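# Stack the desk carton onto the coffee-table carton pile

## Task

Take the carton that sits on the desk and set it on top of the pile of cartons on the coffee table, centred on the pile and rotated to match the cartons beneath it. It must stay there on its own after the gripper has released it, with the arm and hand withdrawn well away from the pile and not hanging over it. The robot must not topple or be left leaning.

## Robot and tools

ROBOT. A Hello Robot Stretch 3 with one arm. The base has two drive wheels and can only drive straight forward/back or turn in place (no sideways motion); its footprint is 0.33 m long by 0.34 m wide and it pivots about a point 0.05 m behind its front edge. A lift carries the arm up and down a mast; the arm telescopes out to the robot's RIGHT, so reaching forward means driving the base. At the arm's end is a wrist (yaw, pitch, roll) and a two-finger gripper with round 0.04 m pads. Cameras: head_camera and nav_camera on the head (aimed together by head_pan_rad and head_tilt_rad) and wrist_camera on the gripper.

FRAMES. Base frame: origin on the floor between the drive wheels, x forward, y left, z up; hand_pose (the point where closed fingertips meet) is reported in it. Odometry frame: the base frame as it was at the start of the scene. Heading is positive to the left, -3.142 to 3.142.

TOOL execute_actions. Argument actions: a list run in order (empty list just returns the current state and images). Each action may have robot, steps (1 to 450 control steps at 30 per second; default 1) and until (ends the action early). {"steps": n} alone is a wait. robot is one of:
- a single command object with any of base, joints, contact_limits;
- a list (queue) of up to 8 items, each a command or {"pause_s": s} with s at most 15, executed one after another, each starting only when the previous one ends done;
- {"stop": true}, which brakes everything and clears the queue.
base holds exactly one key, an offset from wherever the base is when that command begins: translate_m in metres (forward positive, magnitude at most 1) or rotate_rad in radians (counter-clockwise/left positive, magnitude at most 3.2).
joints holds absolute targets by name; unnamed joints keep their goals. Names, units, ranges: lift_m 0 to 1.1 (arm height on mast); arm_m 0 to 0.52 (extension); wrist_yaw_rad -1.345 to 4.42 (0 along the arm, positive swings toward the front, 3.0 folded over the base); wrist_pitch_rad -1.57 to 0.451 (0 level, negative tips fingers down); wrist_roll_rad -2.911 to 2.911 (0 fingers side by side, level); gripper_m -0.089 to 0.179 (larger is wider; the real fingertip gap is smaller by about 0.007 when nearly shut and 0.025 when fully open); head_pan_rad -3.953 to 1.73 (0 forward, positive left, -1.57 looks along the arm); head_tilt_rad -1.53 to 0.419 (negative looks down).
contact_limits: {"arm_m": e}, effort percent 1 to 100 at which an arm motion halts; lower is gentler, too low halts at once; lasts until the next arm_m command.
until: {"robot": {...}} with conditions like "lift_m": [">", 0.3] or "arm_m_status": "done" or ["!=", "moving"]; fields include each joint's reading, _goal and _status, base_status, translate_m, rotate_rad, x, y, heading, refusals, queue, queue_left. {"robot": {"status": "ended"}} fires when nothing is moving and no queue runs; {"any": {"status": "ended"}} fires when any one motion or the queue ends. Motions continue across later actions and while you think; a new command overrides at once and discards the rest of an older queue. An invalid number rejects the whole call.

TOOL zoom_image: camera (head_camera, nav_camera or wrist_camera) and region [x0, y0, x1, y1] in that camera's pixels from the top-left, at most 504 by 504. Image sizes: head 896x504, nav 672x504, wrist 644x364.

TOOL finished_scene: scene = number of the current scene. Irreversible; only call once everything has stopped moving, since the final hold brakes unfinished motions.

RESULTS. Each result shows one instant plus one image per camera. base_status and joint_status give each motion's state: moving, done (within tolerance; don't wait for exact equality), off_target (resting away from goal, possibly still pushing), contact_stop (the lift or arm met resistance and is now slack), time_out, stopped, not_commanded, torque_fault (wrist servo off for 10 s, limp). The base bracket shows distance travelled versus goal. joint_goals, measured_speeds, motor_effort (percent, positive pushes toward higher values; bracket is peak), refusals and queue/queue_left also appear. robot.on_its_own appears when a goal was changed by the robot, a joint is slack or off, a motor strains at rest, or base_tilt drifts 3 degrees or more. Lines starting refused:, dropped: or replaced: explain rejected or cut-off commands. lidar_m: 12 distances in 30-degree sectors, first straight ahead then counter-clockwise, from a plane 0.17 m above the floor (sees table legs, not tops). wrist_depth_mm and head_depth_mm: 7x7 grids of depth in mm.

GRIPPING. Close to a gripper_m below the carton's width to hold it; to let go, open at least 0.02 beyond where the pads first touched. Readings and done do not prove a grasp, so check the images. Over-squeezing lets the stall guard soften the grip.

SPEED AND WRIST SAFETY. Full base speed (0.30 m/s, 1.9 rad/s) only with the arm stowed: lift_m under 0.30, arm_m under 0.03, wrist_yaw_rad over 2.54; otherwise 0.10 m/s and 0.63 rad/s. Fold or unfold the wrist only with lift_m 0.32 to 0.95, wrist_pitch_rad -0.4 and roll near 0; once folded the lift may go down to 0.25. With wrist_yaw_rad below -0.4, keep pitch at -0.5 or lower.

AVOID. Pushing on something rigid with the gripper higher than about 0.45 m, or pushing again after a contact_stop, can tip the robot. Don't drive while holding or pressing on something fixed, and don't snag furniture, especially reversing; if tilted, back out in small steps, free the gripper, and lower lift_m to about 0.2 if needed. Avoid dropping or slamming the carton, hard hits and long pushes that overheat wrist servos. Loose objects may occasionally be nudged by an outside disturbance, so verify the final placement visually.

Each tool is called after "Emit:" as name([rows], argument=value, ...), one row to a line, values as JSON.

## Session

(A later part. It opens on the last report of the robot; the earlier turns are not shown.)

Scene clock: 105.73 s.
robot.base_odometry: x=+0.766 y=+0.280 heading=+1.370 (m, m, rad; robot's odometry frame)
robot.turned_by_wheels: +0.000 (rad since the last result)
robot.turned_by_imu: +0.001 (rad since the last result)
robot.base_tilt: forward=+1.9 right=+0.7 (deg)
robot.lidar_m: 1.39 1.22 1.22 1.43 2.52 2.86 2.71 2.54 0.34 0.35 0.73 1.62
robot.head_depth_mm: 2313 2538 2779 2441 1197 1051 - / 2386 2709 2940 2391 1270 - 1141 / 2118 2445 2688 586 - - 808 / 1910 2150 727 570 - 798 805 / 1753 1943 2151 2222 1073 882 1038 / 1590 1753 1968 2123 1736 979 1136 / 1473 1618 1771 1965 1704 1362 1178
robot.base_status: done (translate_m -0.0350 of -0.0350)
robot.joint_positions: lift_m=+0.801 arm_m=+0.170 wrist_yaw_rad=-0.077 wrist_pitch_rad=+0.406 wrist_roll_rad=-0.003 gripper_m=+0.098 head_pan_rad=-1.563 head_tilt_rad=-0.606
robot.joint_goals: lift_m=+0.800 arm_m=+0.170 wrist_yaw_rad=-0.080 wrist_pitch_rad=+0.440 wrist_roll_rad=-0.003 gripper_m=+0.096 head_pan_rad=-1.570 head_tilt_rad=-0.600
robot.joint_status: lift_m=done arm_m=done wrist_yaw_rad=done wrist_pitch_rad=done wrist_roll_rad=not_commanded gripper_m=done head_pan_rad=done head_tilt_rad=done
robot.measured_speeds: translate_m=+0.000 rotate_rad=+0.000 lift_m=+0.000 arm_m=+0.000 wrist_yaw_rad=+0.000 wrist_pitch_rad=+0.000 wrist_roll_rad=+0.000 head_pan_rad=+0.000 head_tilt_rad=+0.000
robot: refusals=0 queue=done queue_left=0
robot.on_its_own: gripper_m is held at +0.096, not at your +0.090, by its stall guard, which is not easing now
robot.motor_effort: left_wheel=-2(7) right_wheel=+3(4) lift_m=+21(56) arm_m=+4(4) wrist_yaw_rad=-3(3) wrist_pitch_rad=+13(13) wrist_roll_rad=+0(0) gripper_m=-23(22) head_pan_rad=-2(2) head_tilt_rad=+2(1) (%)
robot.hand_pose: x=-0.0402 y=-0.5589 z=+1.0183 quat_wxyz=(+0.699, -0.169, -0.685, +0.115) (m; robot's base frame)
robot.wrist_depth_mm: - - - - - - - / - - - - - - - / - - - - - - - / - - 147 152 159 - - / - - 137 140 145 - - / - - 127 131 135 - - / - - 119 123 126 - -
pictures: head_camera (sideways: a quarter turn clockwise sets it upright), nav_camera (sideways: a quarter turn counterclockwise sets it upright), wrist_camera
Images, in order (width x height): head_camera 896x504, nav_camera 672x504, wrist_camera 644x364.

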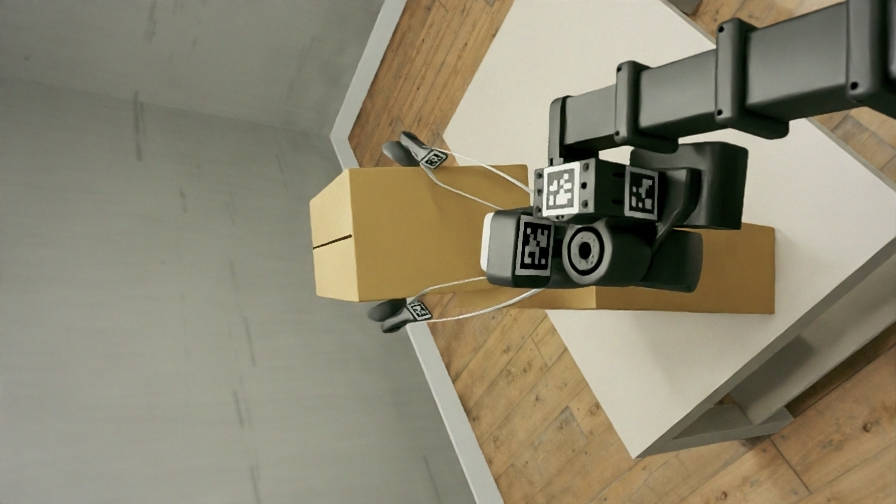

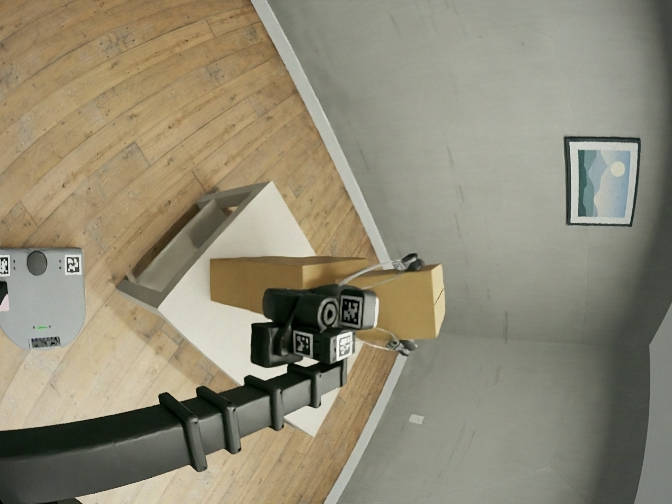

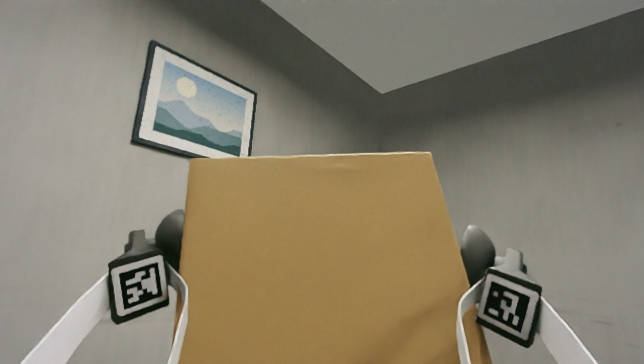

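Emit:
execute_actions([
  {"robot":{"base":{"translate_m":0.01},"joints":{"lift_m":0.72}},"steps":450,"until":{"robot":{"status":"ended"}}},
])

Scene clock: 110.63 s.
robot.base_odometry: x=+0.768 y=+0.290 heading=+1.370 (m, m, rad; robot's odometry frame)
robot.turned_by_wheels: +0.000 (rad since the last result)
robot.turned_by_imu: +0.001 (rad since the last result)
robot.base_tilt: forward=+2.0 right=+0.7 (deg)
robot.lidar_m: 1.38 1.21 1.21 1.43 2.52 2.86 2.71 2.54 0.34 0.36 0.72 1.62
robot.head_depth_mm: 2325 2510 2691 2431 1191 1057 1235 / 2369 2642 2919 2431 1188 989 - / 2111 2400 2709 616 672 - 786 / 1907 2137 769 592 643 - 790 / 1736 1919 2150 2159 1107 905 1039 / 1602 1759 1967 2137 1729 1007 1161 / 1476 1629 1768 1976 1722 1370 1186
robot.base_status: done (translate_m +0.0100 of +0.0100)
robot.joint_positions: lift_m=+0.721 arm_m=+0.170 wrist_yaw_rad=-0.078 wrist_pitch_rad=+0.458 wrist_roll_rad=+0.004 gripper_m=+0.098 head_pan_rad=-1.563 head_tilt_rad=-0.606
robot.joint_goals: lift_m=+0.720 arm_m=+0.170 wrist_yaw_rad=-0.080 wrist_pitch_rad=+0.440 wrist_roll_rad=+0.004 gripper_m=+0.096 head_pan_rad=-1.570 head_tilt_rad=-0.600
robot.joint_status: lift_m=done arm_m=done wrist_yaw_rad=done wrist_pitch_rad=done wrist_roll_rad=not_commanded gripper_m=done head_pan_rad=done head_tilt_rad=done
robot.measured_speeds: translate_m=+0.000 rotate_rad=+0.000 lift_m=+0.000 arm_m=+0.000 wrist_yaw_rad=+0.000 wrist_pitch_rad=+0.000 wrist_roll_rad=+0.000 head_pan_rad=+0.000 head_tilt_rad=+0.000
robot: refusals=0 queue=done queue_left=0
robot.on_its_own: gripper_m is held at +0.096, not at your +0.090, by its stall guard, which is not easing now
robot.motor_effort: left_wheel=-1(3) right_wheel=+3(8) lift_m=+15(22) arm_m=+3(4) wrist_yaw_rad=-1(3) wrist_pitch_rad=-6(13) wrist_roll_rad=-4(4) gripper_m=-22(23) head_pan_rad=-2(2) head_tilt_rad=+1(3) (%)
robot.hand_pose: x=-0.0402 y=-0.5545 z=+0.9512 quat_wxyz=(+0.693, -0.187, -0.683, +0.133) (m; robot's base frame)
robot.wrist_depth_mm: - - - - - - - / - - - - - - - / - - - - - - - / - - 138 142 145 - - / - - 132 135 139 - - / - - 127 130 133 - - / - - 121 124 128 - -
pictures: head_camera (sideways: a quarter turn clockwise sets it upright), nav_camera (sideways: a quarter turn counterclockwise sets it upright), wrist_camera
Images, in order (width x height): head_camera 896x504, nav_camera 672x504, wrist_camera 644x364.

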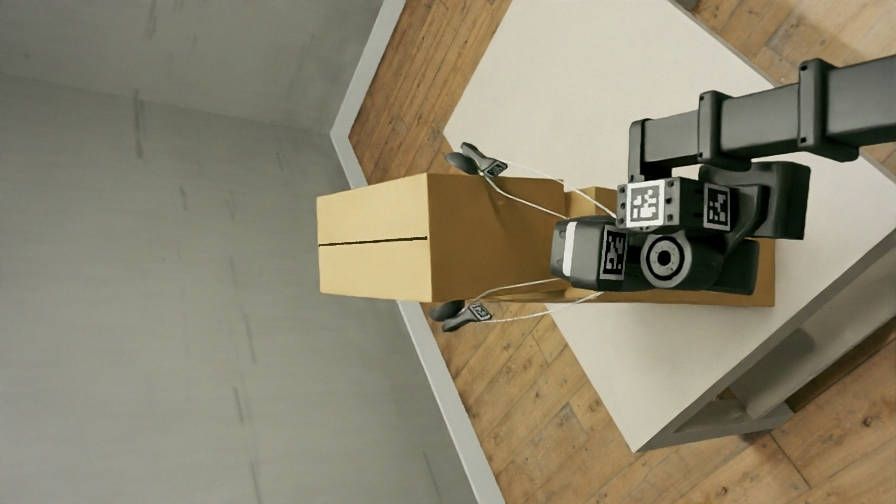

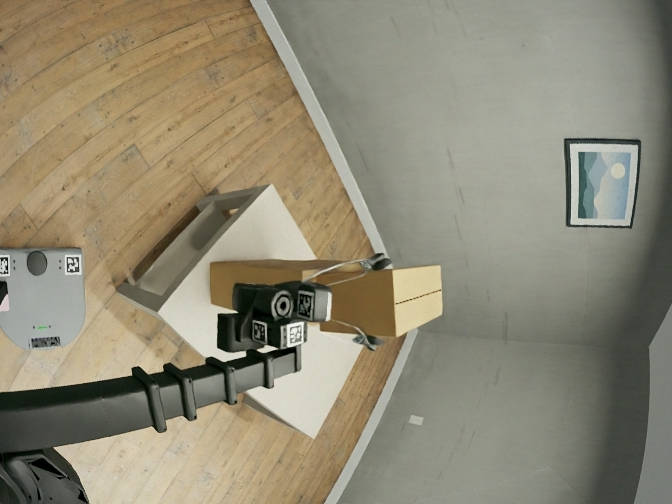

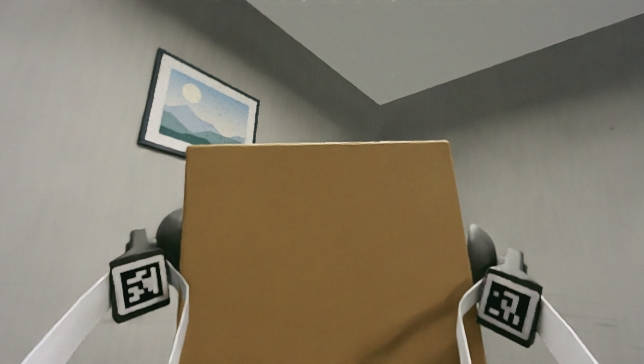

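Emit:
execute_actions([
  {"robot":[{"joints":{"lift_m":0.745}},{"joints":{"arm_m":0.133},"base":{"translate_m":0.006}},{"joints":{"lift_m":0.712}},{"joints":{"gripper_m":0.179}},{"joints":{"arm_m":0.03}}],"steps":450,"until":{"robot":{"status":"ended"}}},
])

Scene clock: 119.97 s.
robot.base_odometry: x=+0.769 y=+0.296 heading=+1.370 (m, m, rad; robot's odometry frame)
robot.turned_by_wheels: +0.000 (rad since the last result)
robot.turned_by_imu: +0.003 (rad since the last result)
robot.base_tilt: forward=+2.0 right=+0.7 (deg)
robot.lidar_m: 1.38 1.20 1.21 1.42 2.50 2.87 2.72 2.55 0.34 0.36 0.72 1.61
robot.head_depth_mm: 2356 2505 2708 2461 1199 1022 1237 / 2386 2672 2941 2386 1225 955 857 / 2089 2397 2737 605 1063 923 832 / 1892 2154 2269 573 631 711 - / 1739 1912 2173 2282 1090 907 1057 / 1586 1744 1946 2105 1728 1008 1171 / 1472 1600 1766 1953 1704 1366 1181
robot.base_status: done (translate_m +0.0060 of +0.0060)
robot.joint_positions: lift_m=+0.713 arm_m=+0.030 wrist_yaw_rad=-0.080 wrist_pitch_rad=+0.423 wrist_roll_rad=+0.001 gripper_m=+0.179 head_pan_rad=-1.563 head_tilt_rad=-0.606
robot.joint_goals: lift_m=+0.712 arm_m=+0.030 wrist_yaw_rad=-0.080 wrist_pitch_rad=+0.440 wrist_roll_rad=+0.001 gripper_m=+0.179 head_pan_rad=-1.570 head_tilt_rad=-0.600
robot.joint_status: lift_m=done arm_m=done wrist_yaw_rad=done wrist_pitch_rad=done wrist_roll_rad=not_commanded gripper_m=done head_pan_rad=done head_tilt_rad=done
robot.measured_speeds: translate_m=+0.000 rotate_rad=+0.000 lift_m=+0.000 arm_m=+0.000 wrist_yaw_rad=+0.000 wrist_pitch_rad=+0.000 wrist_roll_rad=+0.000 head_pan_rad=+0.000 head_tilt_rad=+0.000
robot: refusals=0 queue=done queue_left=0
robot.motor_effort: left_wheel=-1(4) right_wheel=+4(9) lift_m=+21(56) arm_m=-3(4) wrist_yaw_rad=+0(2) wrist_pitch_rad=+6(12) wrist_roll_rad=-2(5) gripper_m=+0(96) head_pan_rad=-2(2) head_tilt_rad=+1(3) (%)
robot.hand_pose: x=-0.0409 y=-0.4180 z=+0.9346 quat_wxyz=(+0.697, -0.176, -0.685, +0.120) (m; robot's base frame)
robot.wrist_depth_mm: - - - - - - - / - - - - - - - / - - - - - - - / - - - 250 - - - / - - - 241 - - - / - - 234 232 - - - / - - 226 223 - - -
pictures: head_camera (sideways: a quarter turn clockwise sets it upright), nav_camera (sideways: a quarter turn counterclockwise sets it upright), wrist_camera
Images, in order (width x height): head_camera 896x504, nav_camera 672x504, wrist_camera 644x364.

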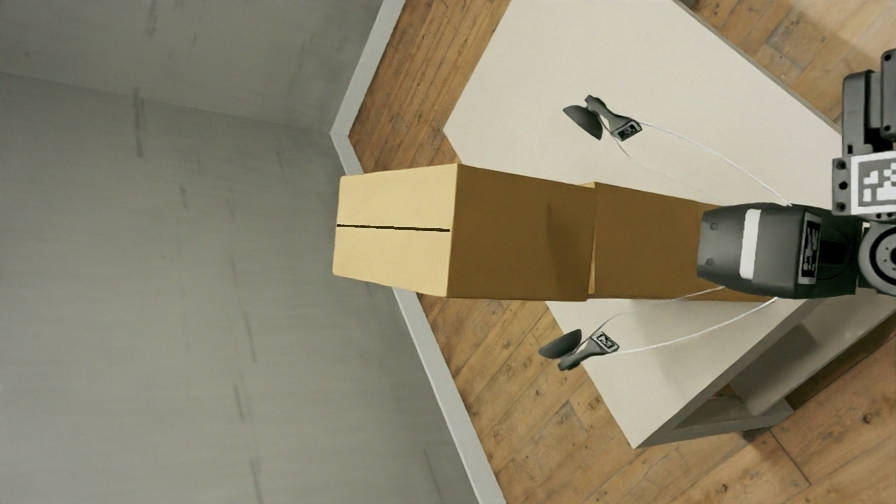

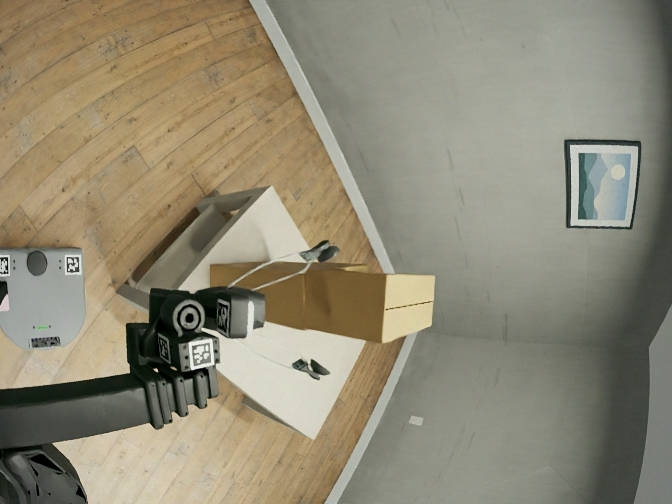

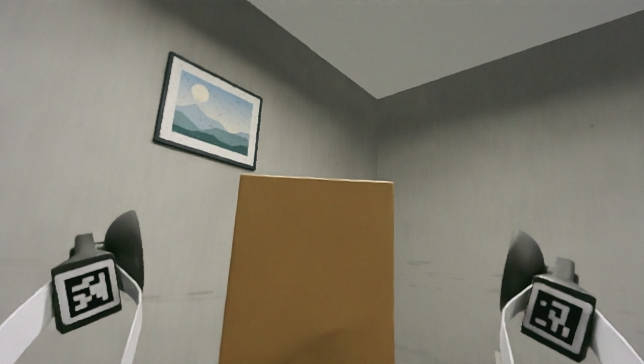

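Emit:
execute_actions([
  {"robot":[{"joints":{"arm_m":0.115,"wrist_yaw_rad":-0.035}},{"joints":{"gripper_m":0.095}},{"joints":{"lift_m":0.74}},{"joints":{"wrist_yaw_rad":0.035},"base":{"translate_m":-0.018}},{"joints":{"lift_m":0.708}}],"steps":450,"until":{"robot":{"status":"ended"}}},
])

Scene clock: 129.67 s.
robot.base_odometry: x=+0.766 y=+0.278 heading=+1.370 (m, m, rad; robot's odometry frame)
robot.turned_by_wheels: +0.000 (rad since the last result)
robot.turned_by_imu: +0.003 (rad since the last result)
robot.base_tilt: forward=+2.0 right=+0.8 (deg)
robot.lidar_m: 1.40 1.22 1.22 1.44 2.53 2.86 2.71 2.53 0.34 0.35 0.73 1.63
robot.head_depth_mm: 2367 2529 2694 2406 1205 1051 1232 / 2393 2680 2961 2379 1188 981 - / 2133 2426 2828 2315 1137 991 - / 1924 2179 2262 573 622 - 770 / 1734 1959 2151 593 660 901 1033 / 1592 1762 1954 2139 1745 978 1151 / 1483 1620 1779 1966 1717 1357 1181
robot.base_status: done (translate_m -0.0180 of -0.0180)
robot.joint_positions: lift_m=+0.709 arm_m=+0.115 wrist_yaw_rad=+0.033 wrist_pitch_rad=+0.440 wrist_roll_rad=+0.000 gripper_m=+0.096 head_pan_rad=-1.563 head_tilt_rad=-0.606
robot.joint_goals: lift_m=+0.708 arm_m=+0.115 wrist_yaw_rad=+0.035 wrist_pitch_rad=+0.440 wrist_roll_rad=+0.000 gripper_m=+0.095 head_pan_rad=-1.570 head_tilt_rad=-0.600
robot.joint_status: lift_m=done arm_m=done wrist_yaw_rad=done wrist_pitch_rad=done wrist_roll_rad=not_commanded gripper_m=done head_pan_rad=done head_tilt_rad=done
robot.measured_speeds: translate_m=+0.000 rotate_rad=+0.000 lift_m=+0.000 arm_m=+0.000 wrist_yaw_rad=+0.000 wrist_pitch_rad=+0.000 wrist_roll_rad=+0.000 head_pan_rad=+0.000 head_tilt_rad=+0.000
robot: refusals=0 queue=done queue_left=0
robot.motor_effort: left_wheel=-1(7) right_wheel=+3(4) lift_m=+18(56) arm_m=+4(5) wrist_yaw_rad=+2(6) wrist_pitch_rad=+0(9) wrist_roll_rad=-2(2) gripper_m=-14(98) head_pan_rad=-2(2) head_tilt_rad=+2(1) (%)
robot.hand_pose: x=-0.0133 y=-0.5017 z=+0.9348 quat_wxyz=(+0.688, -0.142, -0.692, +0.166) (m; robot's base frame)
robot.wrist_depth_mm: - - - - - - - / - - - - - - - / - - - - - - - / - - 176 170 168 - - / - - 167 163 160 - - / - - 159 157 153 - - / - - 155 151 148 - -
pictures: head_camera (sideways: a quarter turn clockwise sets it upright), nav_camera (sideways: a quarter turn counterclockwise sets it upright), wrist_camera
Images, in order (width x height): head_camera 896x504, nav_camera 672x504, wrist_camera 644x364.

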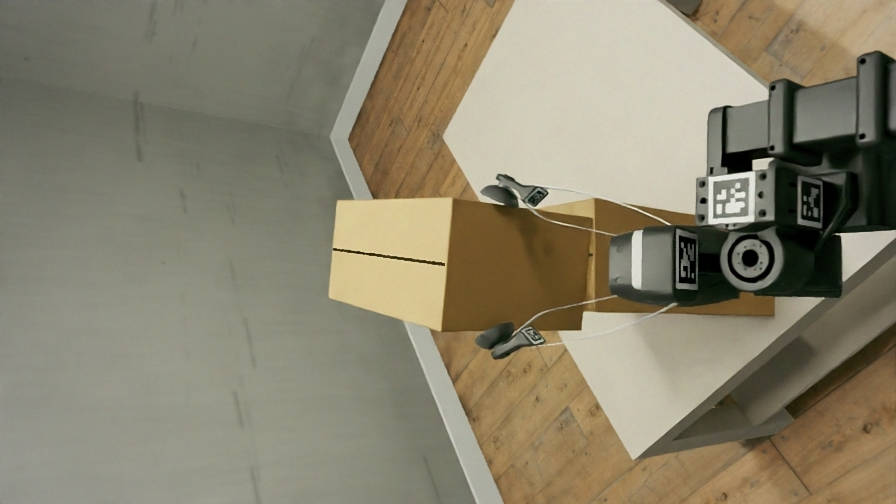

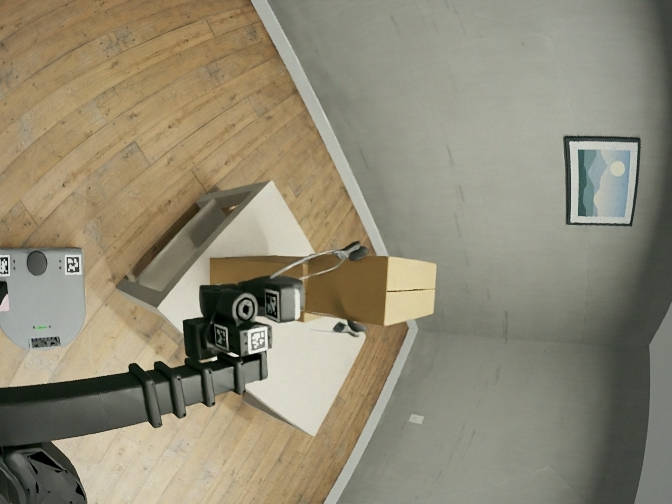

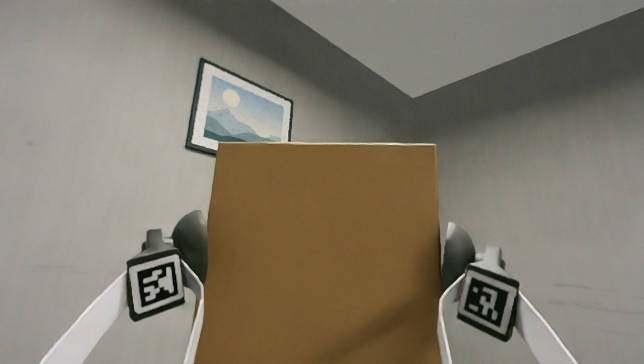

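Near end is 2 cm left; drag it back with the far end resting.

Emit:
execute_actions([
  {"robot":[{"joints":{"lift_m":0.722}},{"base":{"translate_m":-0.02},"joints":{"arm_m":0.105}},{"joints":{"lift_m":0.71}},{"joints":{"gripper_m":0.16}},{"joints":{"arm_m":0.0}}],"steps":450,"until":{"robot":{"status":"ended"}}},
])

Scene clock: 138.10 s.
robot.base_odometry: x=+0.762 y=+0.259 heading=+1.370 (m, m, rad; robot's odometry frame)
robot.turned_by_wheels: +0.000 (rad since the last result)
robot.turned_by_imu: +0.002 (rad since the last result)
robot.base_tilt: forward=+2.0 right=+0.8 (deg)
robot.lidar_m: 1.41 1.23 1.24 1.45 2.56 2.83 2.69 2.53 0.35 0.33 0.74 1.64
robot.head_depth_mm: 2340 2499 2670 2407 1199 1357 1235 / 2396 2705 2985 2409 1185 955 1198 / 2169 2418 2854 1488 1170 946 821 / 1940 2188 2320 571 625 757 - / 1764 1953 2177 621 654 793 1023 / 1618 1774 1975 2146 1786 950 1131 / 1504 1645 1787 1966 1716 1326 1187
robot.base_status: done (translate_m -0.0200 of -0.0200)
robot.joint_positions: lift_m=+0.711 arm_m=+0.000 wrist_yaw_rad=+0.034 wrist_pitch_rad=+0.423 wrist_roll_rad=+0.000 gripper_m=+0.160 head_pan_rad=-1.563 head_tilt_rad=-0.606
robot.joint_goals: lift_m=+0.710 arm_m=+0.000 wrist_yaw_rad=+0.035 wrist_pitch_rad=+0.440 wrist_roll_rad=+0.000 gripper_m=+0.160 head_pan_rad=-1.570 head_tilt_rad=-0.600
robot.joint_status: lift_m=done arm_m=done wrist_yaw_rad=done wrist_pitch_rad=done wrist_roll_rad=not_commanded gripper_m=done head_pan_rad=done head_tilt_rad=done
robot.measured_speeds: translate_m=+0.000 rotate_rad=+0.000 lift_m=+0.000 arm_m=+0.000 wrist_yaw_rad=+0.000 wrist_pitch_rad=+0.000 wrist_roll_rad=+0.000 head_pan_rad=+0.000 head_tilt_rad=+0.000
robot: refusals=0 queue=done queue_left=0
robot.motor_effort: left_wheel=+0(6) right_wheel=+3(6) lift_m=+19(57) arm_m=-3(3) wrist_yaw_rad=+1(1) wrist_pitch_rad=+6(8) wrist_roll_rad=-2(2) gripper_m=-1(92) head_pan_rad=-2(2) head_tilt_rad=+2(2) (%)
robot.hand_pose: x=-0.0131 y=-0.3887 z=+0.9326 quat_wxyz=(+0.689, -0.136, -0.694, +0.160) (m; robot's base frame)
robot.wrist_depth_mm: - - - - - - - / - - - - - - - / - - - - - - - / - - - - - - - / - - - 266 - - - / - - - 257 - - - / - - - 247 - - -
pictures: head_camera (sideways: a quarter turn clockwise sets it upright), nav_camera (sideways: a quarter turn counterclockwise sets it upright), wrist_camera
Images, in order (width x height): head_camera 896x504, nav_camera 672x504, wrist_camera 644x364.

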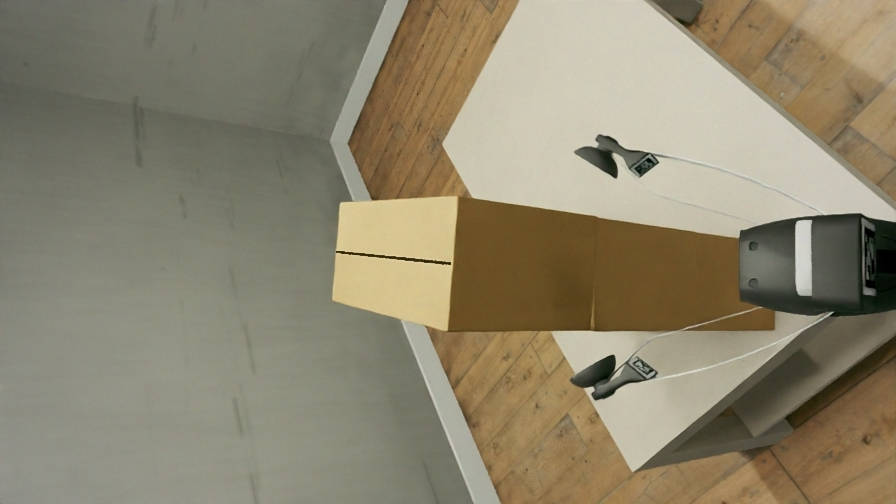

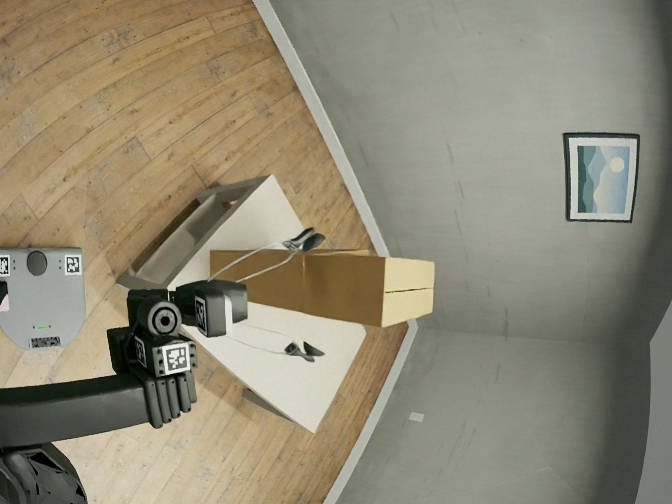

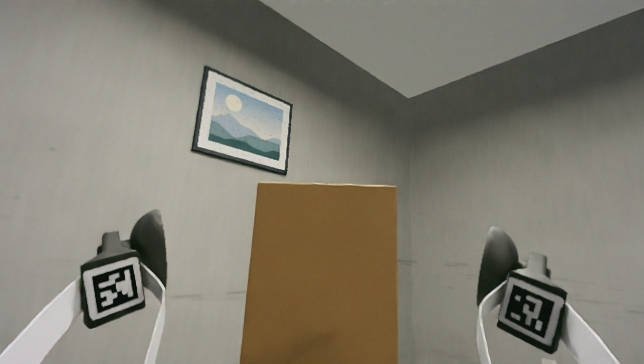

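About 2–3° off; accept.

Emit:
execute_actions([
  {"robot":{"joints":{"wrist_yaw_rad":1.8},"base":{"translate_m":0.2}},"steps":450,"until":{"robot":{"status":"ended"}}},
])

Emit:
finished_scene(scene=1)

Scene clock: 146.37 s.
robot.base_odometry: x=+0.802 y=+0.455 heading=+1.370 (m, m, rad; robot's odometry frame)
robot.turned_by_wheels: +0.000 (rad since the last result)
robot.turned_by_imu: +0.003 (rad since the last result)
robot.base_tilt: forward=+1.9 right=+0.8 (deg)
robot.lidar_m: 1.24 1.09 1.09 1.28 2.26 3.01 2.88 2.66 0.43 0.69 1.50 1.50
robot.head_depth_mm: 2465 2647 2795 579 632 957 831 / 2213 2584 2801 607 638 762 803 / 1948 2227 2594 2265 845 824 867 / 1765 1988 2297 2345 1164 966 1113 / 1614 1799 2021 2183 1746 1168 1199 / 1482 1620 1805 1984 1745 1413 1185 / 1364 1498 1643 1817 1714 1404 1184
robot.base_status: done (translate_m +0.2000 of +0.2000)
robot.joint_positions: lift_m=+0.711 arm_m=+0.000 wrist_yaw_rad=+1.797 wrist_pitch_rad=+0.423 wrist_roll_rad=+0.000 gripper_m=+0.160 head_pan_rad=-1.563 head_tilt_rad=-0.606
robot.joint_goals: lift_m=+0.710 arm_m=+0.000 wrist_yaw_rad=+1.800 wrist_pitch_rad=+0.440 wrist_roll_rad=+0.000 gripper_m=+0.160 head_pan_rad=-1.570 head_tilt_rad=-0.600
robot.joint_status: lift_m=done arm_m=done wrist_yaw_rad=done wrist_pitch_rad=done wrist_roll_rad=not_commanded gripper_m=done head_pan_rad=done head_tilt_rad=done
robot.measured_speeds: translate_m=+0.000 rotate_rad=+0.000 lift_m=+0.000 arm_m=+0.000 wrist_yaw_rad=+0.000 wrist_pitch_rad=+0.000 wrist_roll_rad=+0.000 head_pan_rad=+0.000 head_tilt_rad=+0.000
robot: refusals=0 queue=done queue_left=0
robot.motor_effort: left_wheel=-1(3) right_wheel=+3(8) lift_m=+21(20) arm_m=-3(3) wrist_yaw_rad=+3(4) wrist_pitch_rad=+6(6) wrist_roll_rad=-2(2) gripper_m=+0(1) head_pan_rad=-2(2) head_tilt_rad=+1(2) (%)
robot.hand_pose: x=+0.2160 y=-0.0906 z=+0.9326 quat_wxyz=(+0.315, +0.448, -0.546, +0.633) (m; robot's base frame)
robot.wrist_depth_mm: 1000 - - - - - - / 967 - - - - - - / 940 - - - - - - / 934 - - - - - - / 904 994 - - - - - / 853 - - - - - - / 851 943 - - - - -
pictures: head_camera (sideways: a quarter turn clockwise sets it upright), nav_camera (sideways: a quarter turn counterclockwise sets it upright), wrist_camera
Images, in order (width x height): head_camera 896x504, nav_camera 672x504, wrist_camera 644x364.

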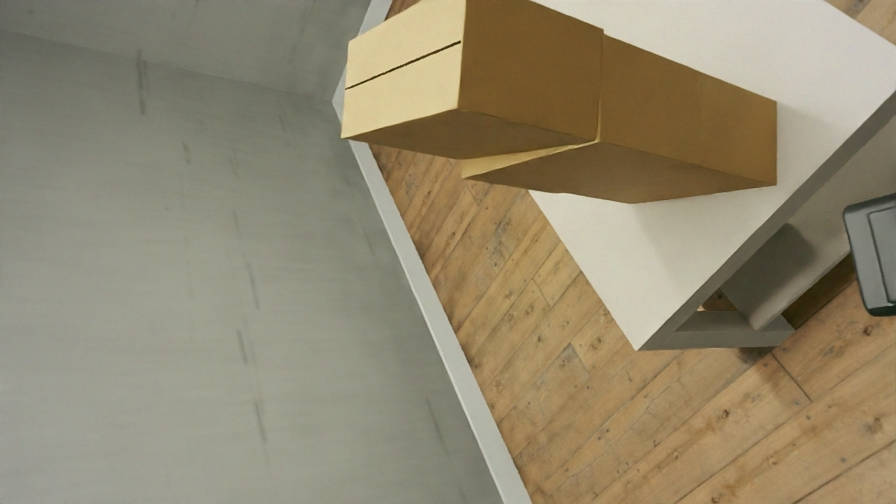

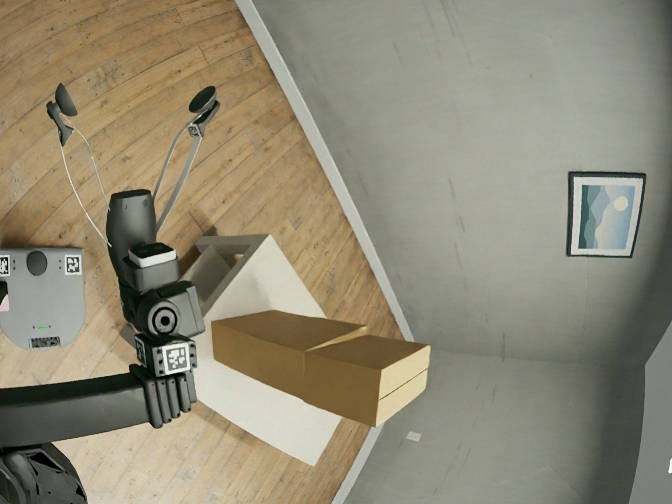

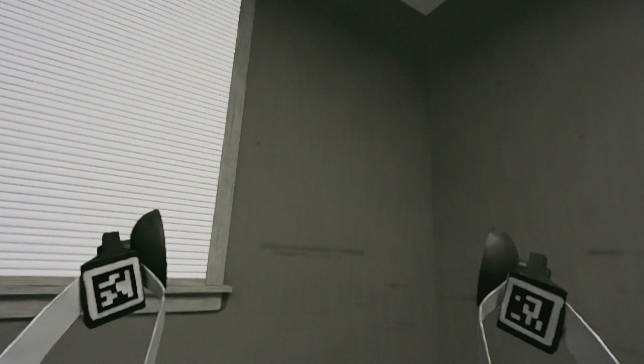

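The scene is finished: the task was done.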